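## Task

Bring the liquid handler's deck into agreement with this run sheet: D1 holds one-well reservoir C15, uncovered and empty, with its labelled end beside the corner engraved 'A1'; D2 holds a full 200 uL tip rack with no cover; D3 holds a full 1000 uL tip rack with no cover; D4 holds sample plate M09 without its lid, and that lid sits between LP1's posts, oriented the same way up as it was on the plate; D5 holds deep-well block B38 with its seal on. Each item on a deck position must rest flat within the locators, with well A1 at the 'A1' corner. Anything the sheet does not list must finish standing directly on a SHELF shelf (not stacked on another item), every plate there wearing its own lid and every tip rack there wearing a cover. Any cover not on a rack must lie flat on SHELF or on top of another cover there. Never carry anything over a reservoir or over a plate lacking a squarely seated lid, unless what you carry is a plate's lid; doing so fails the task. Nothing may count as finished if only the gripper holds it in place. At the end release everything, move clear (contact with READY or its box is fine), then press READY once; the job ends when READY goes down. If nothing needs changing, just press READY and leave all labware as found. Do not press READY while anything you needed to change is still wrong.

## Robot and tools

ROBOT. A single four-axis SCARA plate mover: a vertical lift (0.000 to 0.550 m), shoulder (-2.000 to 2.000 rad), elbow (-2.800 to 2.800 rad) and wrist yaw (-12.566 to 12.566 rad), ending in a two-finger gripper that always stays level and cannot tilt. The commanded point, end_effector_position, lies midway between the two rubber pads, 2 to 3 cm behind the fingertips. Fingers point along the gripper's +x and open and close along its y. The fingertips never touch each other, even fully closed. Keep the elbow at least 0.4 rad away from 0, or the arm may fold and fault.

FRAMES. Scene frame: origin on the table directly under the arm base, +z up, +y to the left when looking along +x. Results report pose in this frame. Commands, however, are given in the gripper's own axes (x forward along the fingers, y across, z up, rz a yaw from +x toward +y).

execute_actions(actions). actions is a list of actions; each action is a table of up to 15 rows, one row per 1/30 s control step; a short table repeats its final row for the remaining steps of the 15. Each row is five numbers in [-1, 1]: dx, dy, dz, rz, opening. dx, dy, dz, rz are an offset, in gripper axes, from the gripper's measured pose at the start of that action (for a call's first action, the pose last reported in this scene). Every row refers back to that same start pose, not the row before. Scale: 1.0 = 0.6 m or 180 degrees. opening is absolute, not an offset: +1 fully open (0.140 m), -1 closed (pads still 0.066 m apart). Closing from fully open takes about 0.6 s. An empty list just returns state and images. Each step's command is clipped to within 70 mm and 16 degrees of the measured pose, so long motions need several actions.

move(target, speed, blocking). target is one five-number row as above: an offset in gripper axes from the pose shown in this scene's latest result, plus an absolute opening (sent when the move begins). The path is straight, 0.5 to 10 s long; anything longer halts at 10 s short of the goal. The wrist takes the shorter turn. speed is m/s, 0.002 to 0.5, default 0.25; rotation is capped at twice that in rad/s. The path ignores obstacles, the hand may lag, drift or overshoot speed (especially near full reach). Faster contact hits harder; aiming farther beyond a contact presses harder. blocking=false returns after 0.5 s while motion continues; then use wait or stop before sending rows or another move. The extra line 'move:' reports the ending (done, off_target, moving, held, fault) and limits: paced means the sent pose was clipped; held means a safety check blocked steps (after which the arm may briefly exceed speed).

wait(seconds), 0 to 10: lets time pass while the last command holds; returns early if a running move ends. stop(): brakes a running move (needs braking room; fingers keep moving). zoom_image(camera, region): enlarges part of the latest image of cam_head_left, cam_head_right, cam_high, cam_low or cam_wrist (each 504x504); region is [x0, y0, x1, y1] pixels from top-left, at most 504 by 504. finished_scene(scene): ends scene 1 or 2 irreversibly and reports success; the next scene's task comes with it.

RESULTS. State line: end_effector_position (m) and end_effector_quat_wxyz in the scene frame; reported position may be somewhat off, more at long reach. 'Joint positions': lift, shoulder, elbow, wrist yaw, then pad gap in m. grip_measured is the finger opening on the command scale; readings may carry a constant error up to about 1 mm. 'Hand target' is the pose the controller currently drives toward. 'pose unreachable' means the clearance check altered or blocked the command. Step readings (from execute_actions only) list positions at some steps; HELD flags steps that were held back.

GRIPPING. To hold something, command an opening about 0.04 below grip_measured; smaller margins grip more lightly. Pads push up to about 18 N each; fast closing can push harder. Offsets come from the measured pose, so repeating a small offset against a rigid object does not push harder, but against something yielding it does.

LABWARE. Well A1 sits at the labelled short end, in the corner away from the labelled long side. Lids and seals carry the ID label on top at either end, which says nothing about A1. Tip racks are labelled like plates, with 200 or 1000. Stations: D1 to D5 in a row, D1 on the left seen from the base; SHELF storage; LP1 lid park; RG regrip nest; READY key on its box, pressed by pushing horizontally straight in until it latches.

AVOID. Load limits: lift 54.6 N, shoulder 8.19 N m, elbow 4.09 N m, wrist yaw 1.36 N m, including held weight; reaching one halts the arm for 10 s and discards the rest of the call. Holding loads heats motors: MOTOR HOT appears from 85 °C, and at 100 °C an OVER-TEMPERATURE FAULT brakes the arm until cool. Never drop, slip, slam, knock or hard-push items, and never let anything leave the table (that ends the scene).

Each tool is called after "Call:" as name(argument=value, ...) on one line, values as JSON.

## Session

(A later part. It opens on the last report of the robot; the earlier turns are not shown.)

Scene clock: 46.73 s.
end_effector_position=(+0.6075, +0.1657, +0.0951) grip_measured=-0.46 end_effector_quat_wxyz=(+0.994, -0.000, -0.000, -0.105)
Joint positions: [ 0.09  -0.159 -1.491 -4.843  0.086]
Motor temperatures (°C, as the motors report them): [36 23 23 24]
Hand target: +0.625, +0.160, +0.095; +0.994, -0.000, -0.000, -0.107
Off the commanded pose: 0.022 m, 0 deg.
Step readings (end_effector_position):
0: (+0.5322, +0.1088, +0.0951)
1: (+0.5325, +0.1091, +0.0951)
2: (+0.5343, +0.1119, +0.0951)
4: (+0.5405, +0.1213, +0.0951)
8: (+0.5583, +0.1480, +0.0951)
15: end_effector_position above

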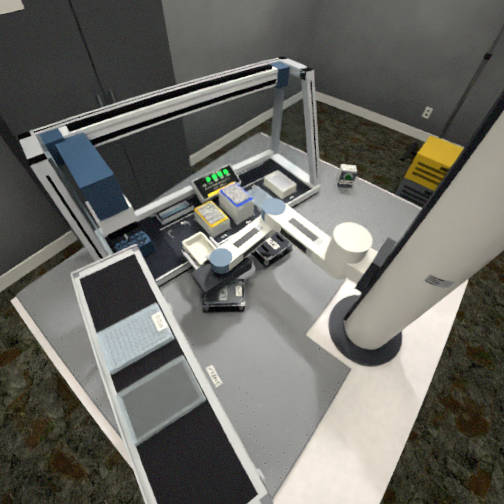

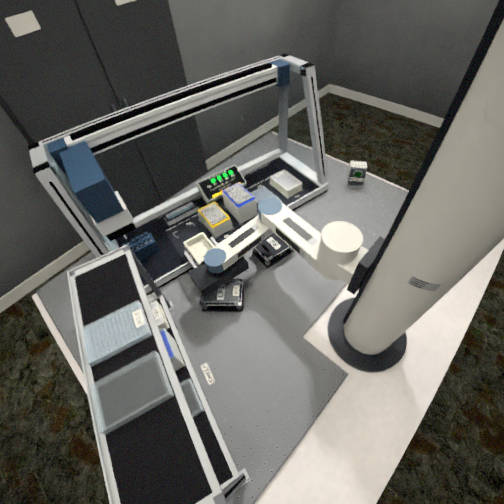

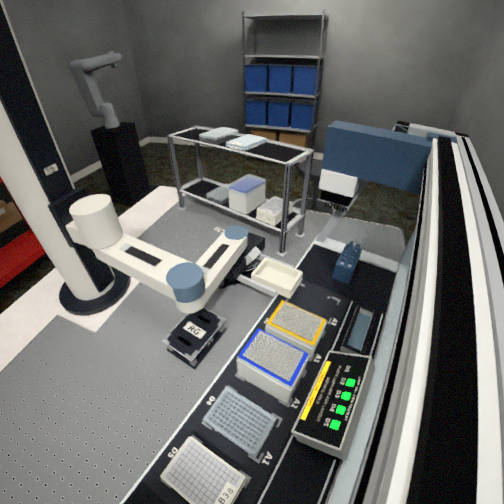

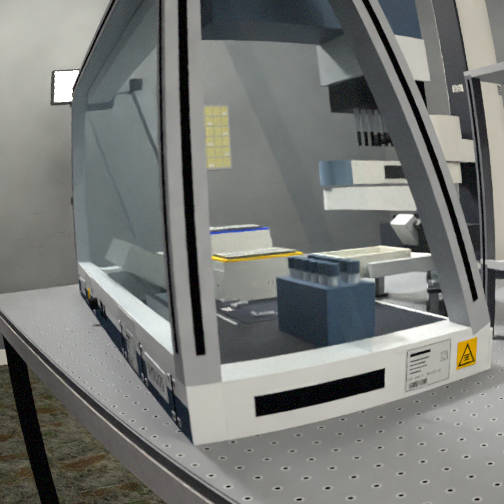

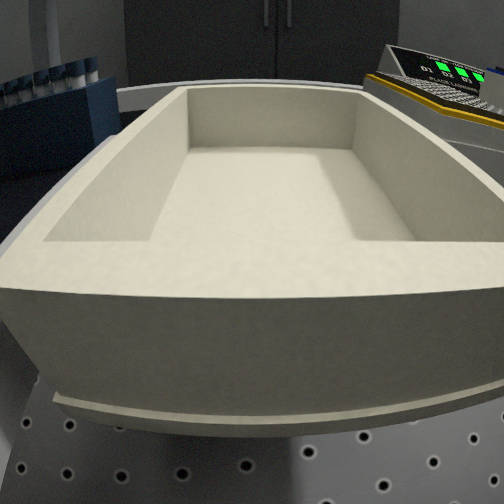

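Call:
execute_actions(actions=[[[0.037,-0.001,-0.001,-0.001,-0.505],[0.048,0.001,-0.003,-0.001,-0.505],[0.063,0.002,-0.005,-0.001,-0.505],[0.079,0.003,-0.008,-0.001,-0.505],[0.095,0.003,-0.011,-0.001,-0.505],[0.111,0.0032,-0.014,-0.001,-0.505],[0.127,0.0033,-0.017,-0.001,-0.505],[0.143,0.0034,-0.02,-0.001,-0.505],[0.158,0.0035,-0.022,-0.001,-0.505],[0.172,0.0036,-0.024,-0.001,-0.505],[0.184,0.0036,-0.025,-0.001,-0.505],[0.193,0.0036,-0.025,-0.001,-0.505],[0.1983,0.0036,-0.025,-0.001,-0.505]]])

Call:
wait(seconds=0.1)

Scene clock: 47.67 s.
end_effector_position=(+0.7177, +0.1409, +0.0801) grip_measured=-0.46 end_effector_quat_wxyz=(+0.994, -0.000, -0.000, -0.108)
Joint positions: [ 0.075 -0.115 -2.017 -4.366  0.086]
Motor temperatures (°C, as the motors report them): [36 23 23 24]
Hand target: +0.723, +0.142, +0.080; +0.994, -0.000, -0.000, -0.106
Off the commanded pose: 0.007 m, 0 deg.
Step readings (end_effector_position):
0: (+0.6251, +0.1600, +0.0951)
1: (+0.6253, +0.1601, +0.0951)
2: (+0.6279, +0.1606, +0.0947)
4: (+0.6386, +0.1593, +0.0928)
8: (+0.6691, +0.1504, +0.0867)
15: end_effector_position above

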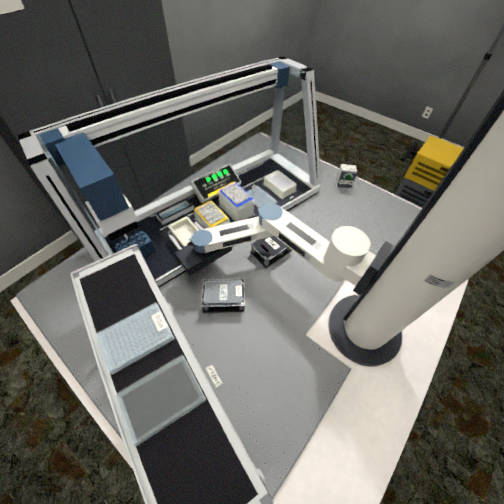

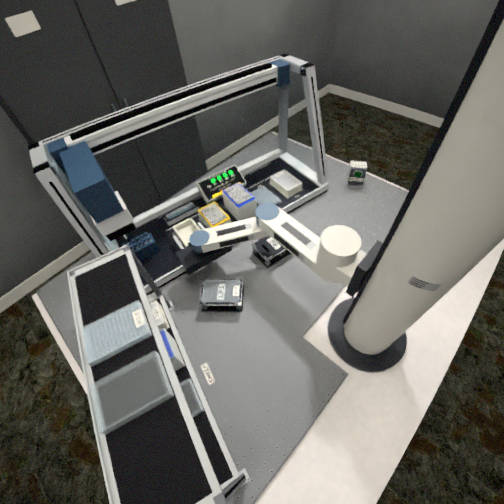

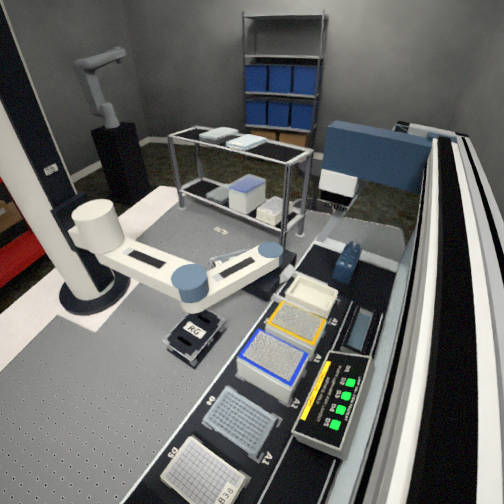

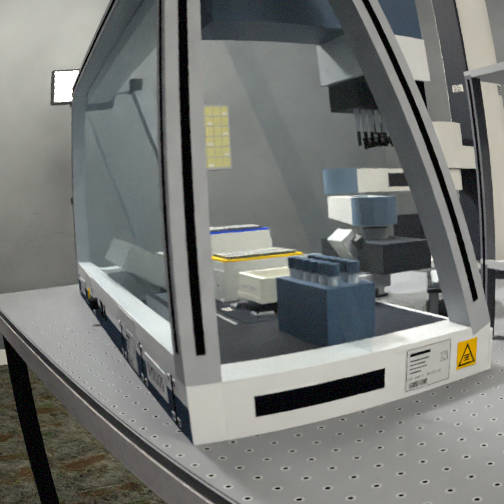

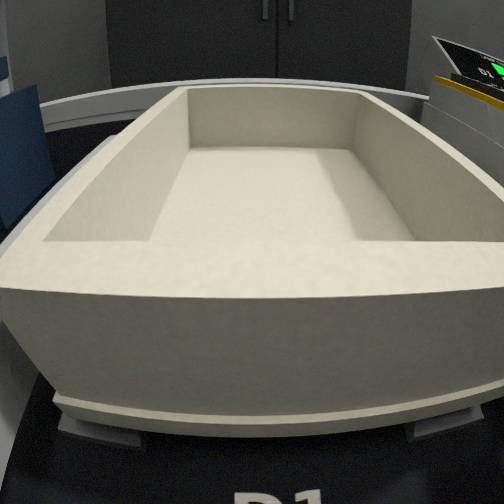

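Scene clock: 47.77 s.
end_effector_position=(+0.7228, +0.1422, +0.0801) grip_measured=-0.46 end_effector_quat_wxyz=(+0.994, -0.000, -0.000, -0.107)
Joint positions: [ 0.075 -0.101 -2.054 -4.342  0.086]
Motor temperatures (°C, as the motors report them): [36 23 23 24]
Hand target: +0.723, +0.142, +0.080; +0.994, -0.000, -0.000, -0.106
Off the commanded pose: 0.002 m, 0 deg.
wait: 0.10 s; no rest

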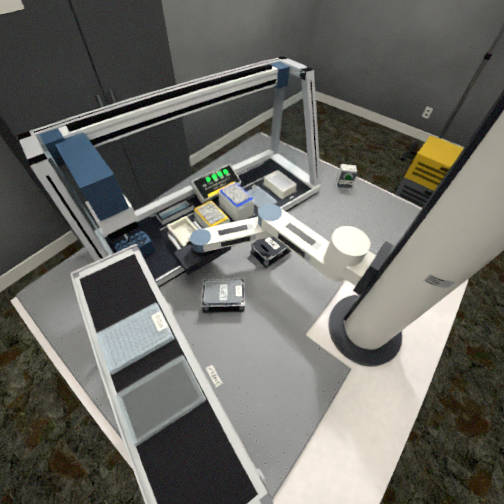

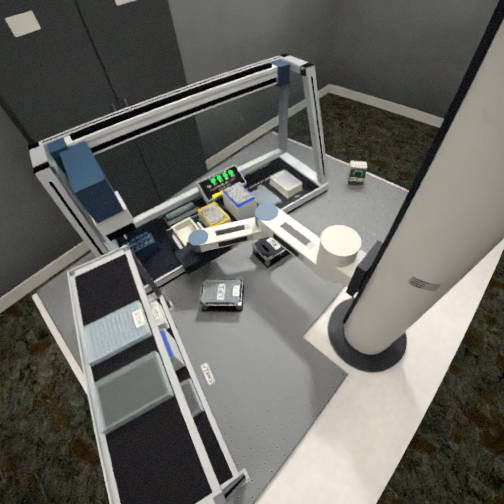

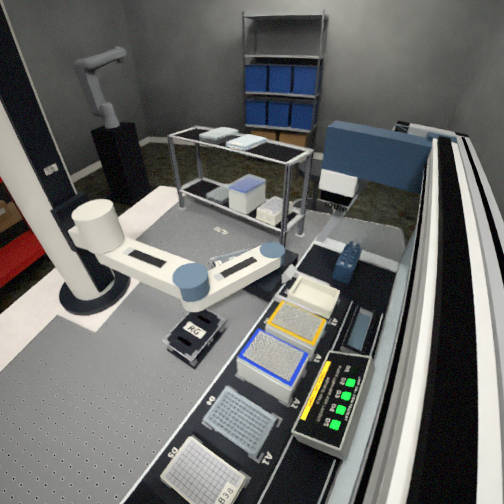

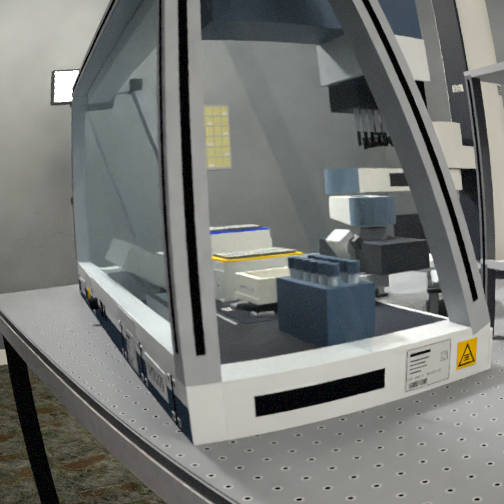

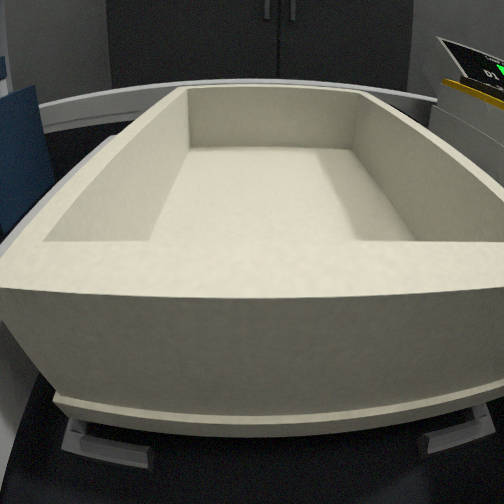

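Call:
zoom_image(camera="cam_wrist", region=[40, 390, 160, 480])

Call:
zoom_image(camera="cam_wrist", region=[384, 390, 504, 480])

Call:
zoom_image(camera="cam_low", region=[200, 250, 300, 330])

Region (40, 390, 160, 480) of cam_wrist's 504x504 image, scaled by 4.200, with more detail than that image has; it fills the top 378 rows of this view, and the rest is white.

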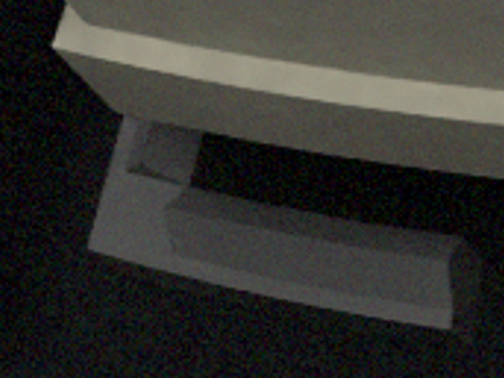

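Region (384, 390, 504, 480) of cam_wrist's 504x504 image, scaled by 4.200, with more detail than that image has; it fills the top 378 rows of this view, and the rest is white.

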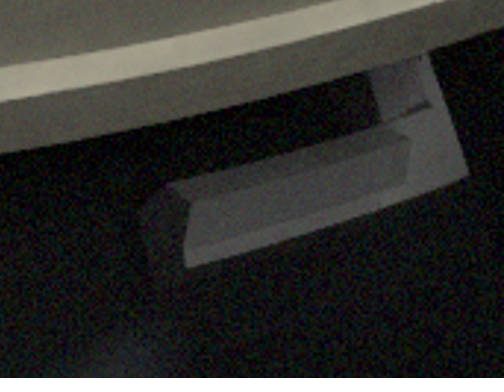

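Region (200, 250, 300, 330) of cam_low's 504x504 image, scaled by 5.040, with more detail than that image has; it fills the top 403 rows of this view, and the rest is white.

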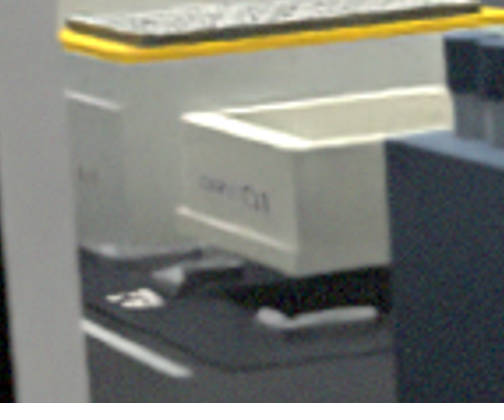

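Call:
zoom_image(camera="cam_low", region=[232, 275, 264, 300])

Region (232, 275, 264, 300) of cam_low's 504x504 image, scaled by 15.750, with more detail than that image has; it fills the top 394 rows of this view, and the rest is white.

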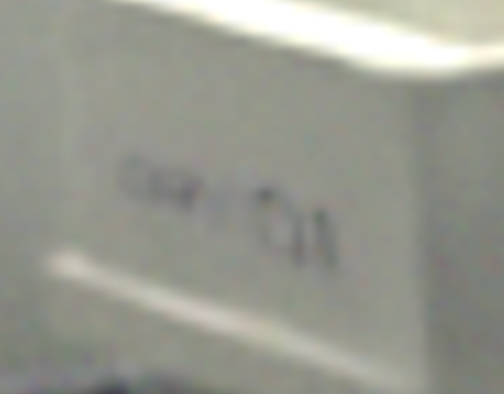

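Call:
execute_actions(actions=[[[0.0022,0.0018,0,0.0006,-0.505],[0.0022,0.0018,-0.002,0.0006,-0.505],[0.0022,0.0018,-0.005,0.0006,-0.505],[0.0022,0.0018,-0.008,0.0006,-0.505],[0.0022,0.0018,-0.011,0.0006,-0.505],[0.0022,0.0018,-0.0135,0.0006,-0.505],[0.0022,0.0018,-0.016,0.0006,-0.505],[0.0022,0.0018,-0.018,0.0006,-0.505],[0.0022,0.0018,-0.02,0.0006,-0.505],[0.0022,0.0018,-0.0215,0.0006,-0.505],[0.0022,0.0018,-0.023,0.0006,-0.505],[0.0022,0.0018,-0.0242,0.0006,-0.505],[0.0022,0.0018,-0.0252,0.0006,-0.505],[0.0022,0.0018,-0.0257,0.0006,-0.505]]])

Scene clock: 49.70 s.
end_effector_position=(+0.7243, +0.1428, +0.0646) grip_measured=-0.46 end_effector_quat_wxyz=(+0.994, -0.000, -0.000, -0.106)
Joint positions: [ 0.06  -0.096 -2.066 -4.334  0.086]
Motor temperatures (°C, as the motors report them): [36 23 23 24]
Hand target: +0.724, +0.143, +0.065; +0.994, -0.000, -0.000, -0.106
Off the commanded pose: 0.000 m, 0 deg.
Step readings (end_effector_position):
0: (+0.7227, +0.1423, +0.0801)
1: (+0.7229, +0.1423, +0.0801)
2: (+0.7241, +0.1427, +0.0801)
4: (+0.7243, +0.1428, +0.0774)
8: (+0.7243, +0.1428, +0.0706)
15: end_effector_position above

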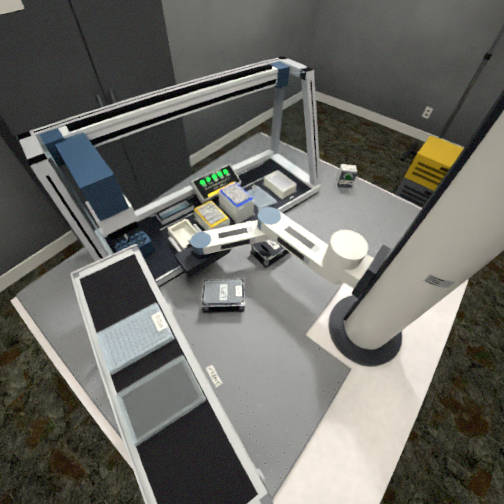

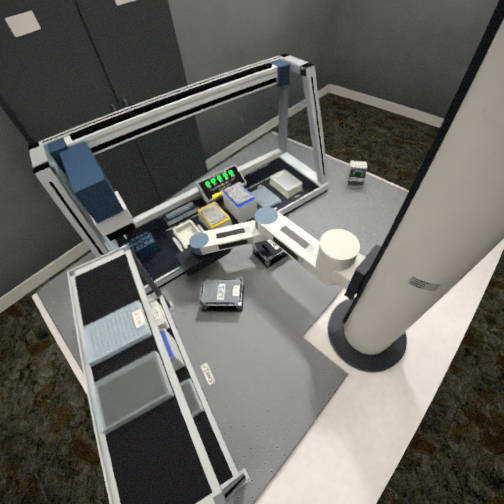

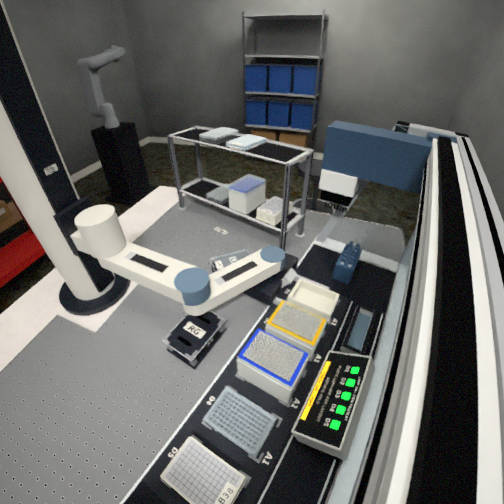

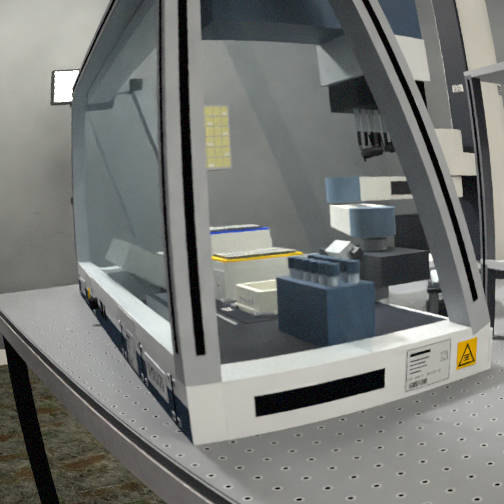

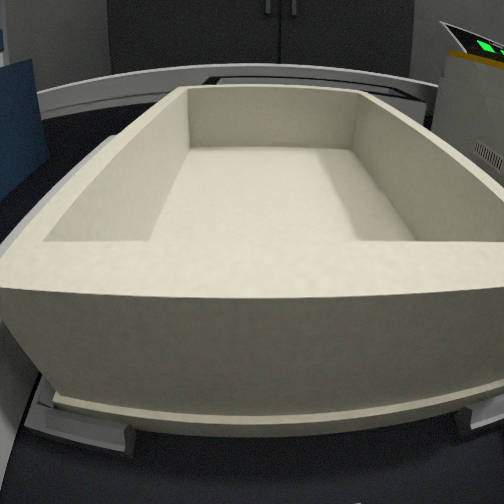

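Call:
execute_actions(actions=[[[0,0,0,0,-0.485],[0,0,0,0,-0.465],[0,0,0,0,-0.44],[0,0,0,0,-0.38],[0,0,0,0,-0.3],[0,0,0,0,-0.2],[0,0,0.002,0,-0.12],[0,0,0.006,0,-0.04],[0,0,0.011,0,-0.04],[0,0,0.016,0,-0.04],[-0.004,0,0.02,0,-0.04],[-0.012,0,0.022,0,-0.04],[-0.024,0,0.022,0,-0.04],[-0.038,0,0.022,0,-0.04],[-0.053,0,0.022,0,-0.04]]])

Call:
zoom_image(camera="cam_head_left", region=[190, 265, 260, 325])

Scene clock: 50.50 s.
end_effector_position=(+0.7103, +0.1464, +0.0779) grip_measured=-0.04 end_effector_quat_wxyz=(+0.994, -0.000, -0.000, -0.107)
Joint positions: [ 0.073 -0.113 -1.982 -4.401  0.102]
Motor temperatures (°C, as the motors report them): [36 23 23 24]
Hand target: +0.697, +0.150, +0.078; +0.994, -0.000, -0.000, -0.106
Off the commanded pose: 0.017 m, 0 deg.
Step readings (end_effector_position):
0: (+0.7243, +0.1428, +0.0646)
1: (+0.7243, +0.1428, +0.0646)
2: (+0.7243, +0.1428, +0.0646)
4: (+0.7243, +0.1428, +0.0646)
8: (+0.7243, +0.1428, +0.0658)
15: end_effector_position above

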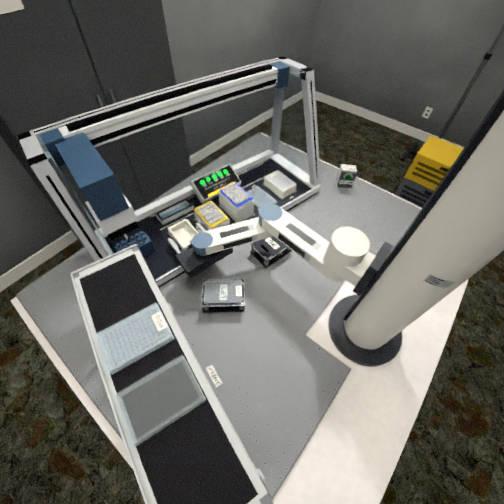

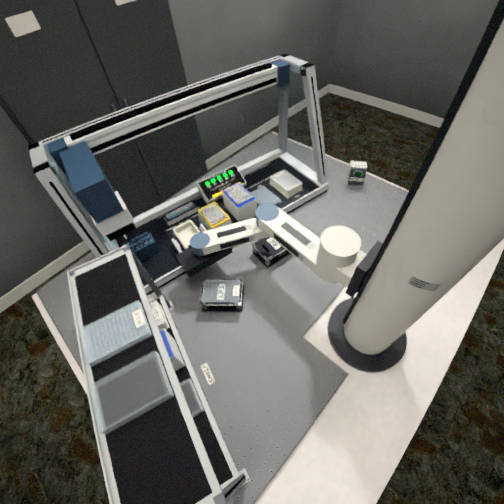

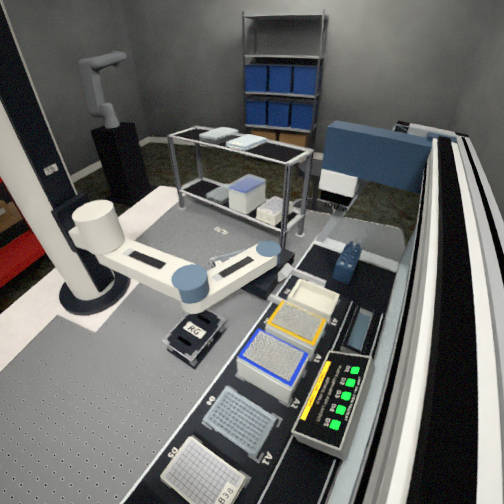

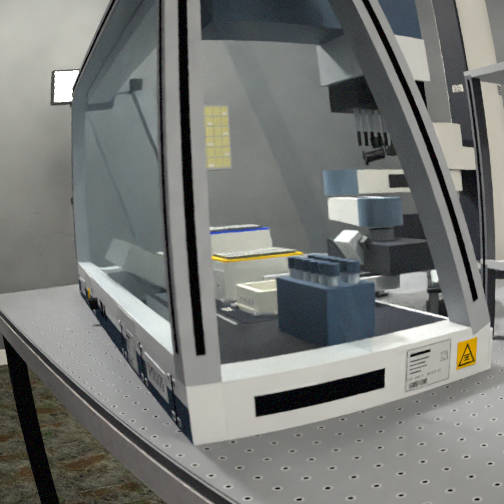

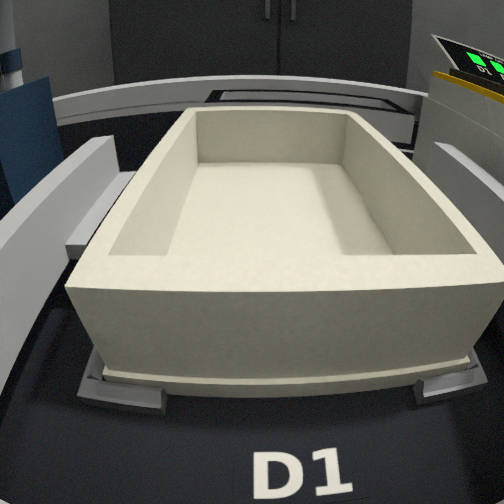

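Region (190, 265, 260, 325) of cam_head_left's 504x504 image, scaled by 7.200, with more detail than that image has; it fills the top 432 rows of this view, and the rest is white.

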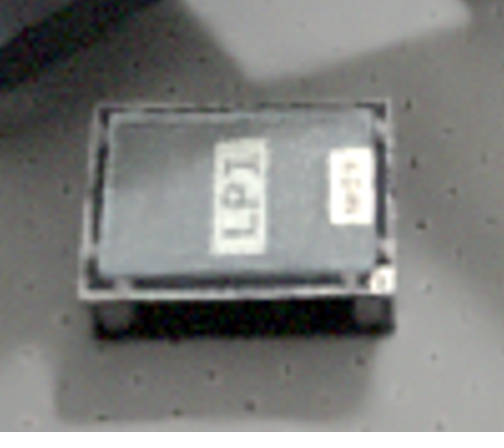

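Call:
execute_actions(actions=[[[-0.03,0,0,0,-0.04],[-0.042,0,0,0,-0.04],[-0.058,0,0,0,-0.04],[-0.075,0,0,0,-0.04],[-0.092,0,0,0,-0.04],[-0.109,0,0,0,-0.04],[-0.126,0,0,0,-0.04],[-0.142,0,0,0,-0.04],[-0.155,0,0,0,-0.04],[-0.163,0,0,0,-0.04],[-0.166,-0.003,0,0,-0.04],[-0.166,-0.01,0,0,-0.1],[-0.166,-0.022,0,0,-0.3],[-0.166,-0.037,0,0,-0.5],[-0.166,-0.054,0,0,-0.7]]])

Scene clock: 52.80 s.
end_effector_position=(+0.6101, +0.1595, +0.0779) grip_measured=-0.37 end_effector_quat_wxyz=(+0.995, -0.000, -0.000, -0.102)
Joint positions: [ 0.073 -0.183 -1.482 -4.822  0.089]
Motor temperatures (°C, as the motors report them): [36 23 23 24]
Hand target: +0.608, +0.138, +0.078; +0.994, -0.000, -0.000, -0.108
Off the commanded pose: 0.024 m, 1 deg.
Step readings (end_effector_position):
0: (+0.6972, +0.1503, +0.0778)
1: (+0.6970, +0.1503, +0.0778)
2: (+0.6950, +0.1501, +0.0778)
4: (+0.6843, +0.1523, +0.0779)
8: (+0.6526, +0.1610, +0.0779)
15: end_effector_position above

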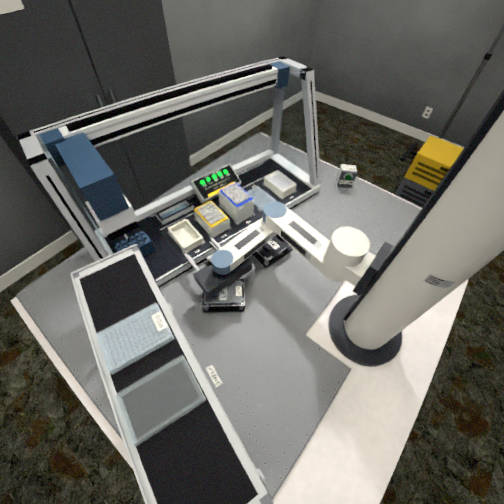

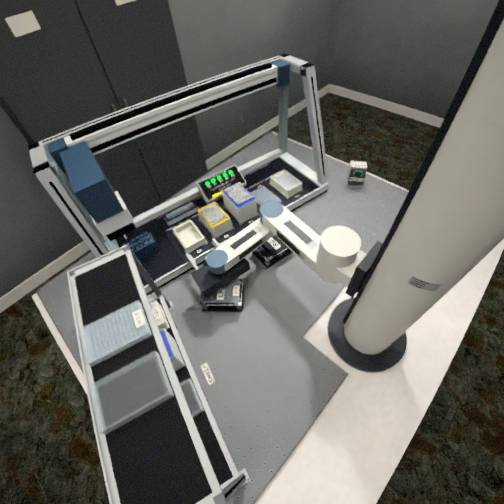

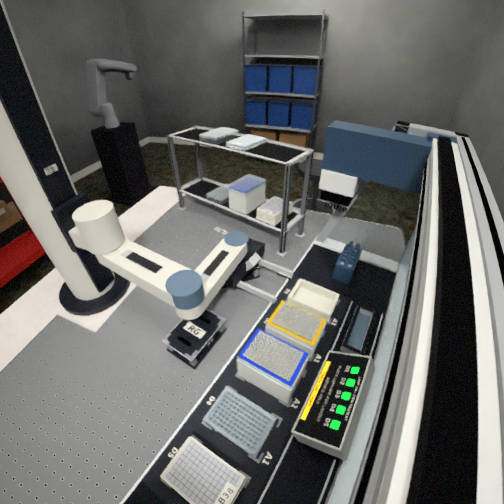

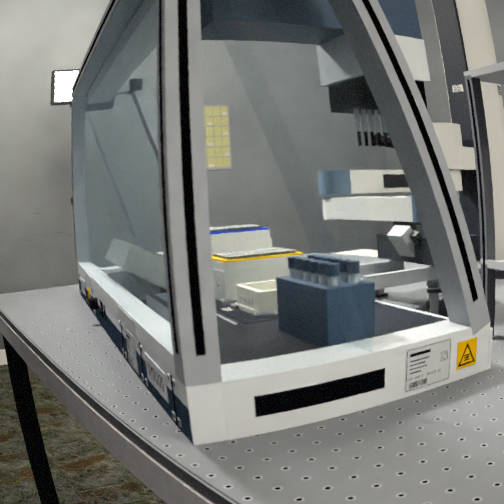

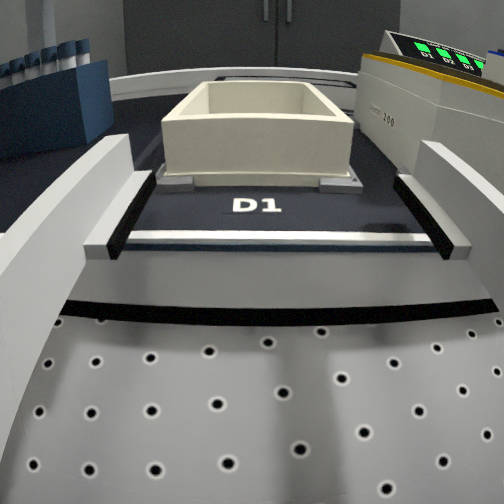

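Call:
move(target=[0.0069,-0.6067,0,-0.0029,-1], speed=0.4)

Scene clock: 54.53 s.
end_effector_position=(+0.5406, -0.1983, +0.0779) grip_measured=-0.98 end_effector_quat_wxyz=(+0.994, -0.000, -0.000, -0.107)
Joint positions: [ 0.073 -1.513 -1.147 -3.837  0.067]
Motor temperatures (°C, as the motors report them): [36 23 23 24]
Hand target: +0.541, -0.198, +0.078; +0.994, -0.000, -0.000, -0.107
Off the commanded pose: 0.001 m, 0 deg.
move: done; limits=paced

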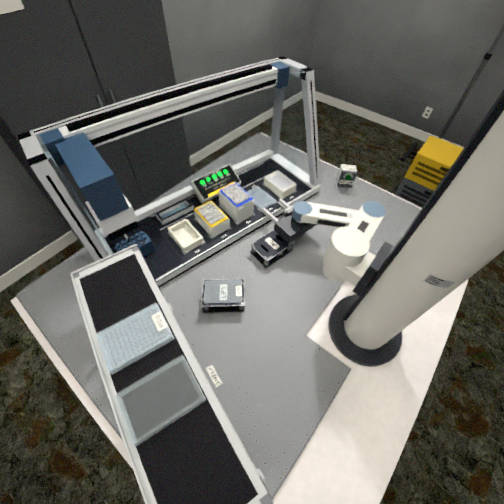

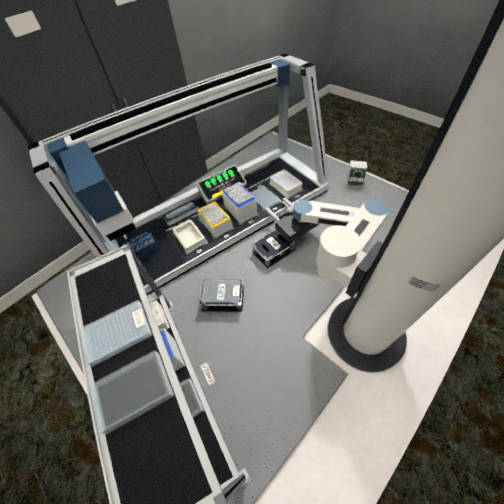

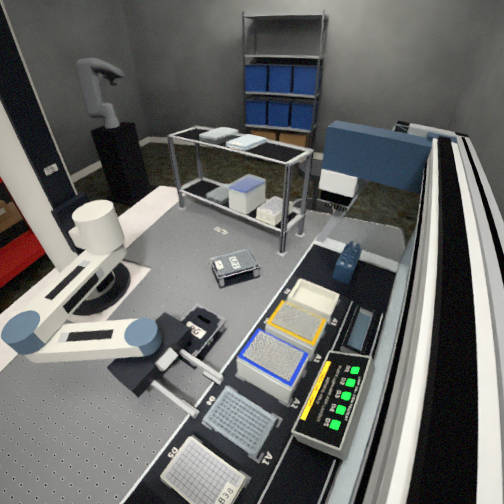

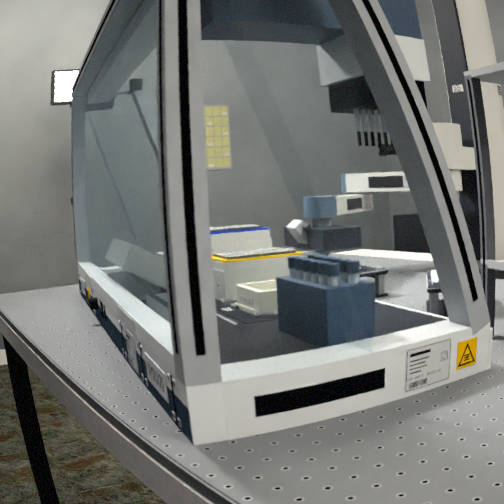

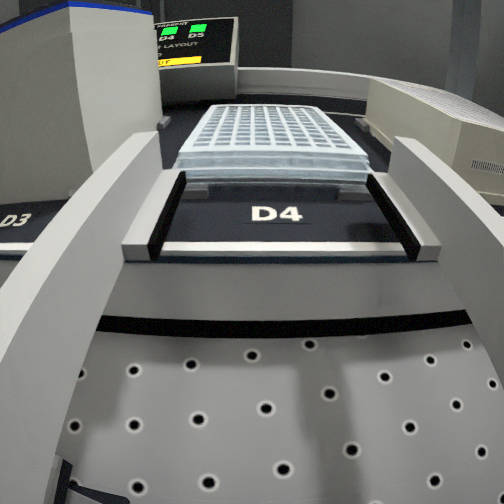

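Call:
zoom_image(camera="cam_wrist", region=[150, 90, 410, 240])

Call:
zoom_image(camera="cam_high", region=[140, 340, 320, 504])

Region (150, 90, 410, 240) of cam_wrist's 504x504 image, scaled by 1.938, with more detail than that image has; it fills the top 291 rows of this view, and the rest is white.

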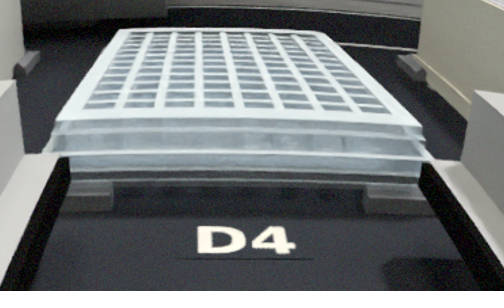

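Region (140, 340, 320, 504) of cam_high's 504x504 image, scaled by 2.800, with more detail than that image has; it fills the top 459 rows of this view, and the rest is white.

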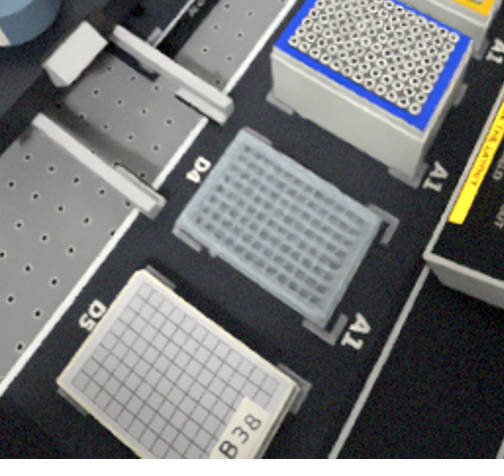

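Call:
execute_actions(actions=[[[0.001,0.0007,-0.003,0,-1],[0.003,0.0007,-0.007,0,-1],[0.006,0.0007,-0.01,0,-1],[0.009,0.0007,-0.0115,0,-1],[0.012,0.0007,-0.0115,0,-1],[0.0145,0.0007,-0.0115,0,-1],[0.0165,0.0007,-0.0115,0,-1],[0.018,0.0007,-0.0115,0,-1],[0.019,0.0007,-0.0115,0,-1],[0.0198,0.0007,-0.0115,0,-1],[0.0205,0.0007,-0.0115,0,-1],[0.0212,0.0007,-0.0115,0,-1],[0.0219,0.0007,-0.0115,0,-1],[0.0226,0.0007,-0.0115,0,-1],[0.0233,0.0007,-0.0115,0,-1]],[[0.0016,0,0,0,-1],[0.0023,0,0,0,-1],[0.003,0,0,0,-1],[0.0037,0,0,0,-1],[0.0044,0,0,0,-1],[0.0051,0,0,0,-1],[0.0058,0,0,0,-1],[0.0065,0,0,0,-1],[0.0072,0,0,0,-1],[0.0079,0,0,0,-1],[0.0086,0,0,0,-1],[0.0093,0,0,0,-1],[0.01,0,0,0,-1],[0.0105,0,0,0,-1],[0.0105,0,0,0,-1]]])

Scene clock: 56.63 s.
end_effector_position=(+0.5601, -0.2022, +0.0710) grip_measured=-0.98 end_effector_quat_wxyz=(+0.994, -0.000, -0.000, -0.107)
Joint positions: [ 0.066 -1.453 -1.232 -3.813  0.067]
Motor temperatures (°C, as the motors report them): [36 23 23 24]
Hand target: +0.560, -0.202, +0.071; +0.994, -0.000, -0.000, -0.107
Off the commanded pose: 0.000 m, 0 deg.
Step readings (end_effector_position; steps 1 to 15: 1st action; 16 to 30: 2nd action):
0: (+0.5406, -0.1983, +0.0779)
1: (+0.5406, -0.1982, +0.0778)
2: (+0.5411, -0.1981, +0.0764)
4: (+0.5437, -0.1986, +0.0723)
8: (+0.5503, -0.2000, +0.0710)
15: (+0.5540, -0.2008, +0.0710)
16: (+0.5544, -0.2009, +0.0710)
17: (+0.5549, -0.2011, +0.0710)
19: (+0.5557, -0.2012, +0.0710)
23: (+0.5574, -0.2016, +0.0710)
30: end_effector_position above

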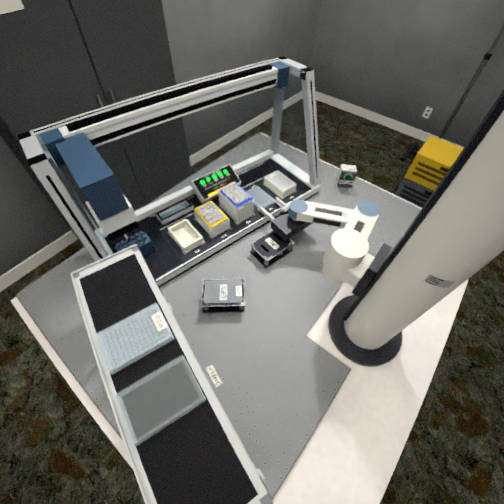

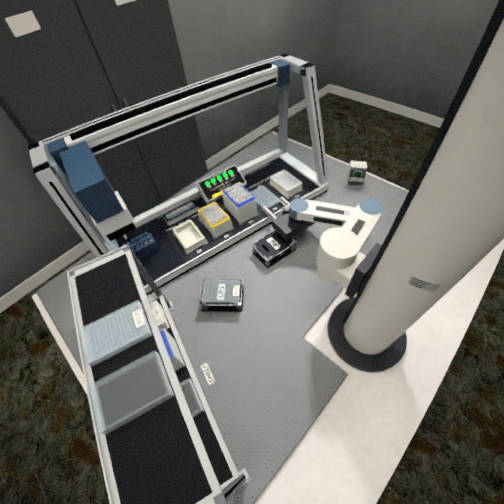

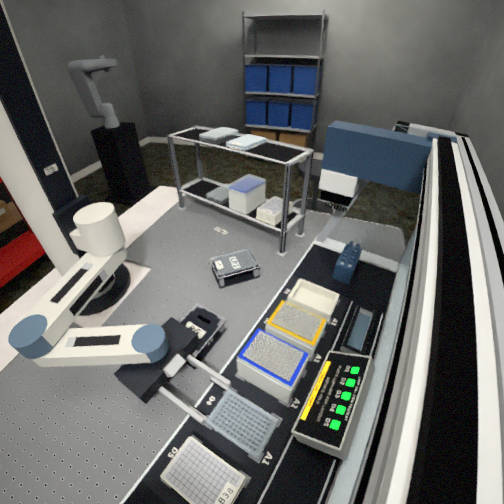

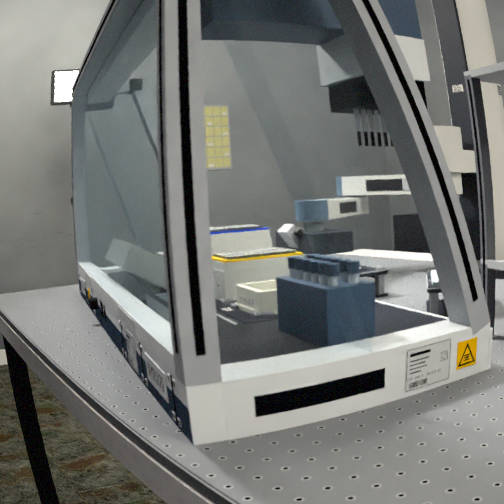

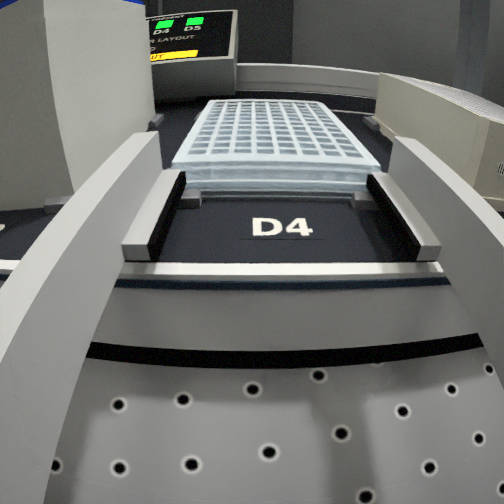

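Call:
zoom_image(camera="cam_wrist", region=[160, 140, 400, 230])

Call:
zoom_image(camera="cam_high", region=[180, 370, 300, 480])

Region (160, 140, 400, 230) of cam_wrist's 504x504 image, scaled by 2.100, with more detail than that image has; it fills the top 189 rows of this view, and the rest is white.

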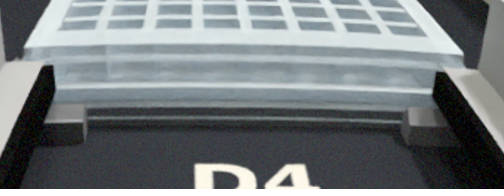

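Region (180, 370, 300, 480) of cam_high's 504x504 image, scaled by 4.200, with more detail than that image has; it fills the top 462 rows of this view, and the rest is white.

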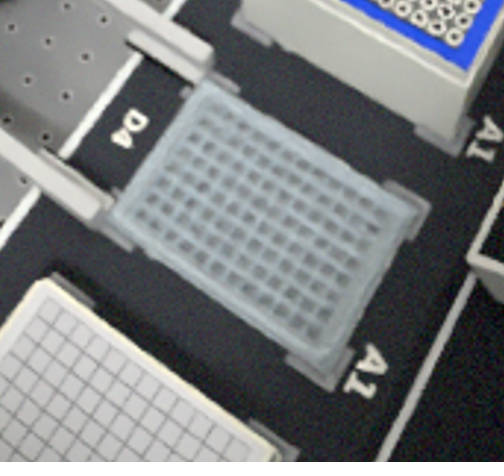

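Call:
execute_actions(actions=[[[-0.004,0,0.002,0,-1],[-0.01,-0.002,0.005,0,-0.9],[-0.017,-0.008,0.008,0,-0.8],[-0.022,-0.02,0.009,0,-0.7],[-0.024,-0.036,0.009,0,-0.6],[-0.024,-0.054,0.009,0,-0.5],[-0.024,-0.073,0.009,0,-0.4],[-0.024,-0.092,0.009,0,-0.3],[-0.024,-0.111,0.009,0,-0.2],[-0.024,-0.13,0.009,0,-0.1],[-0.024,-0.149,0.009,0,-0.04],[-0.024,-0.167,0.009,0,-0.04],[-0.024,-0.183,0.009,0,-0.04],[-0.024,-0.196,0.009,0,-0.04],[-0.024,-0.2065,0.009,0,-0.04]]])

Scene clock: 57.87 s.
end_effector_position=(+0.5199, -0.3047, +0.0764) grip_measured=-0.04 end_effector_quat_wxyz=(+0.993, -0.000, -0.000, -0.114)
Joint positions: [ 0.071 -1.683 -1.436 -3.393  0.102]
Motor temperatures (°C, as the motors report them): [36 23 23 24]
Hand target: +0.517, -0.320, +0.076; +0.994, -0.000, -0.000, -0.112
Off the commanded pose: 0.015 m, 1 deg.
Step readings (end_effector_position):
0: (+0.5601, -0.2022, +0.0710)
1: (+0.5599, -0.2021, +0.0710)
2: (+0.5581, -0.2017, +0.0719)
4: (+0.5520, -0.2035, +0.0747)
8: (+0.5383, -0.2248, +0.0764)
15: end_effector_position above

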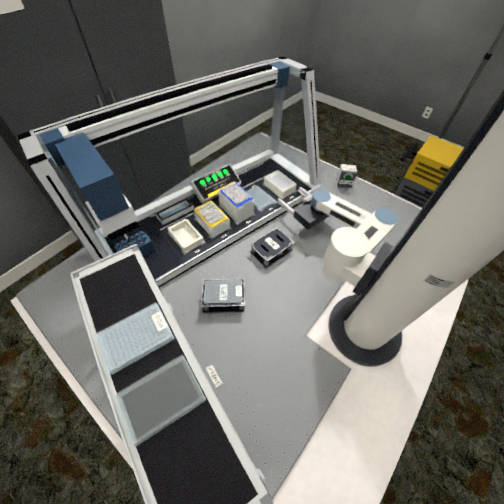

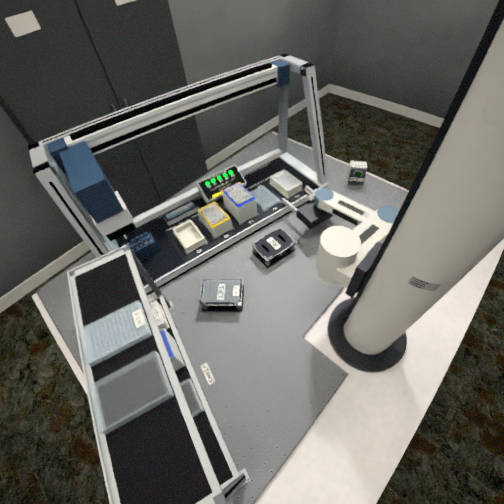

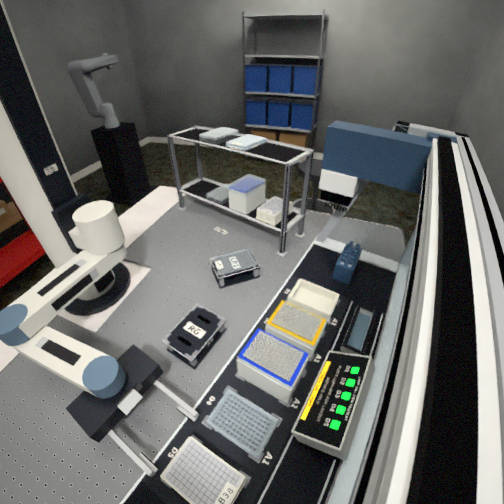

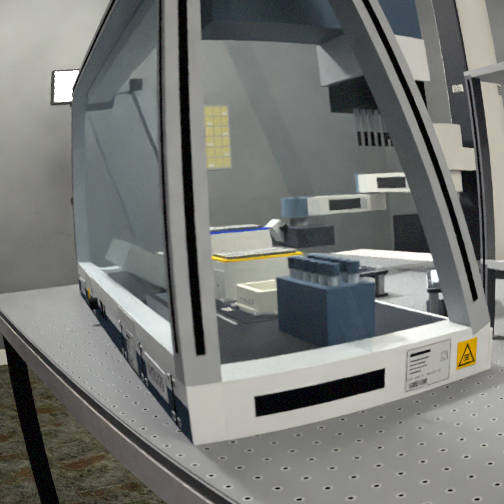

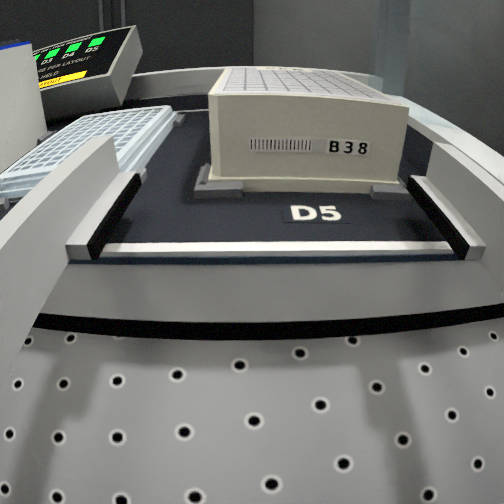

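Call:
execute_actions(actions=[[[0.005,-0.0253,0,0.005,-0.04],[0.014,-0.0252,0,0.005,-0.04],[0.028,-0.025,0,0.005,-0.04],[0.044,-0.0247,0,0.005,-0.04],[0.061,-0.0244,0,0.005,-0.04],[0.078,-0.0242,0,0.005,-0.04],[0.095,-0.0239,0,0.005,-0.04],[0.112,-0.0236,0,0.005,-0.04],[0.128,-0.0234,0,0.005,-0.04],[0.143,-0.0231,0,0.005,-0.04],[0.156,-0.0229,0,0.005,-0.04],[0.166,-0.0228,0,0.005,-0.04],[0.172,-0.0227,0,0.005,-0.04],[0.174,-0.0226,0,0.005,-0.04],[0.174,-0.0226,0,0.005,-0.04]]])

Scene clock: 58.83 s.
end_effector_position=(+0.6069, -0.3365, +0.0764) grip_measured=-0.04 end_effector_quat_wxyz=(+0.994, -0.000, -0.000, -0.108)
Joint positions: [ 0.071 -1.365 -1.912 -3.223  0.102]
Motor temperatures (°C, as the motors report them): [36 23 23 24]
Hand target: +0.616, -0.340, +0.076; +0.994, -0.000, -0.000, -0.108
Off the commanded pose: 0.013 m, 0 deg.
Step readings (end_effector_position):
0: (+0.5174, -0.3197, +0.0764)
1: (+0.5176, -0.3197, +0.0764)
2: (+0.5191, -0.3203, +0.0764)
4: (+0.5267, -0.3223, +0.0764)
8: (+0.5541, -0.3266, +0.0764)
15: end_effector_position above

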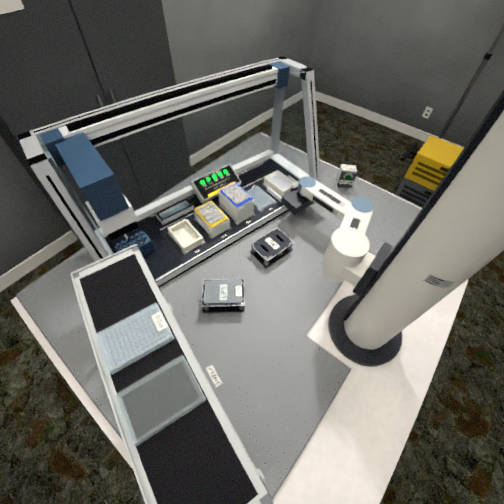

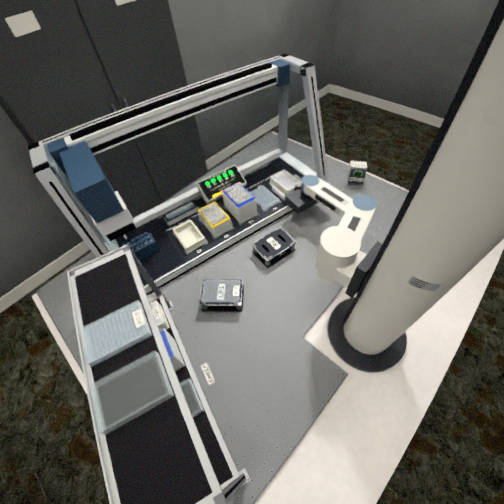

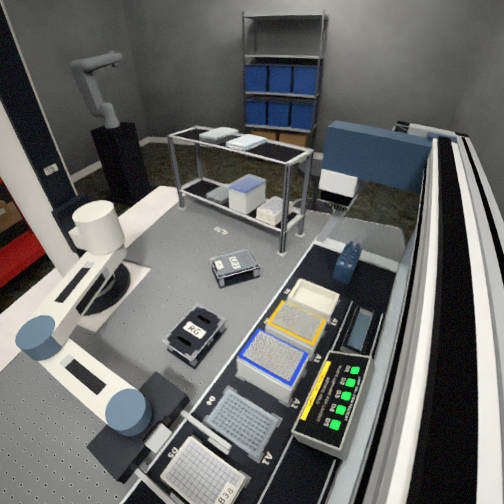

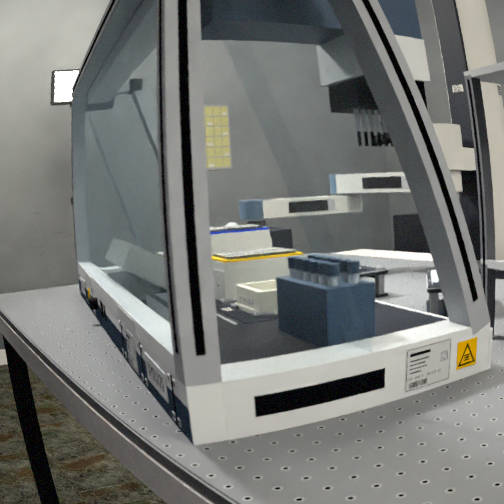

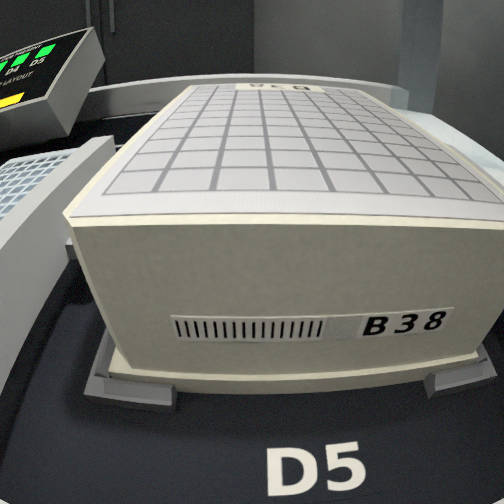

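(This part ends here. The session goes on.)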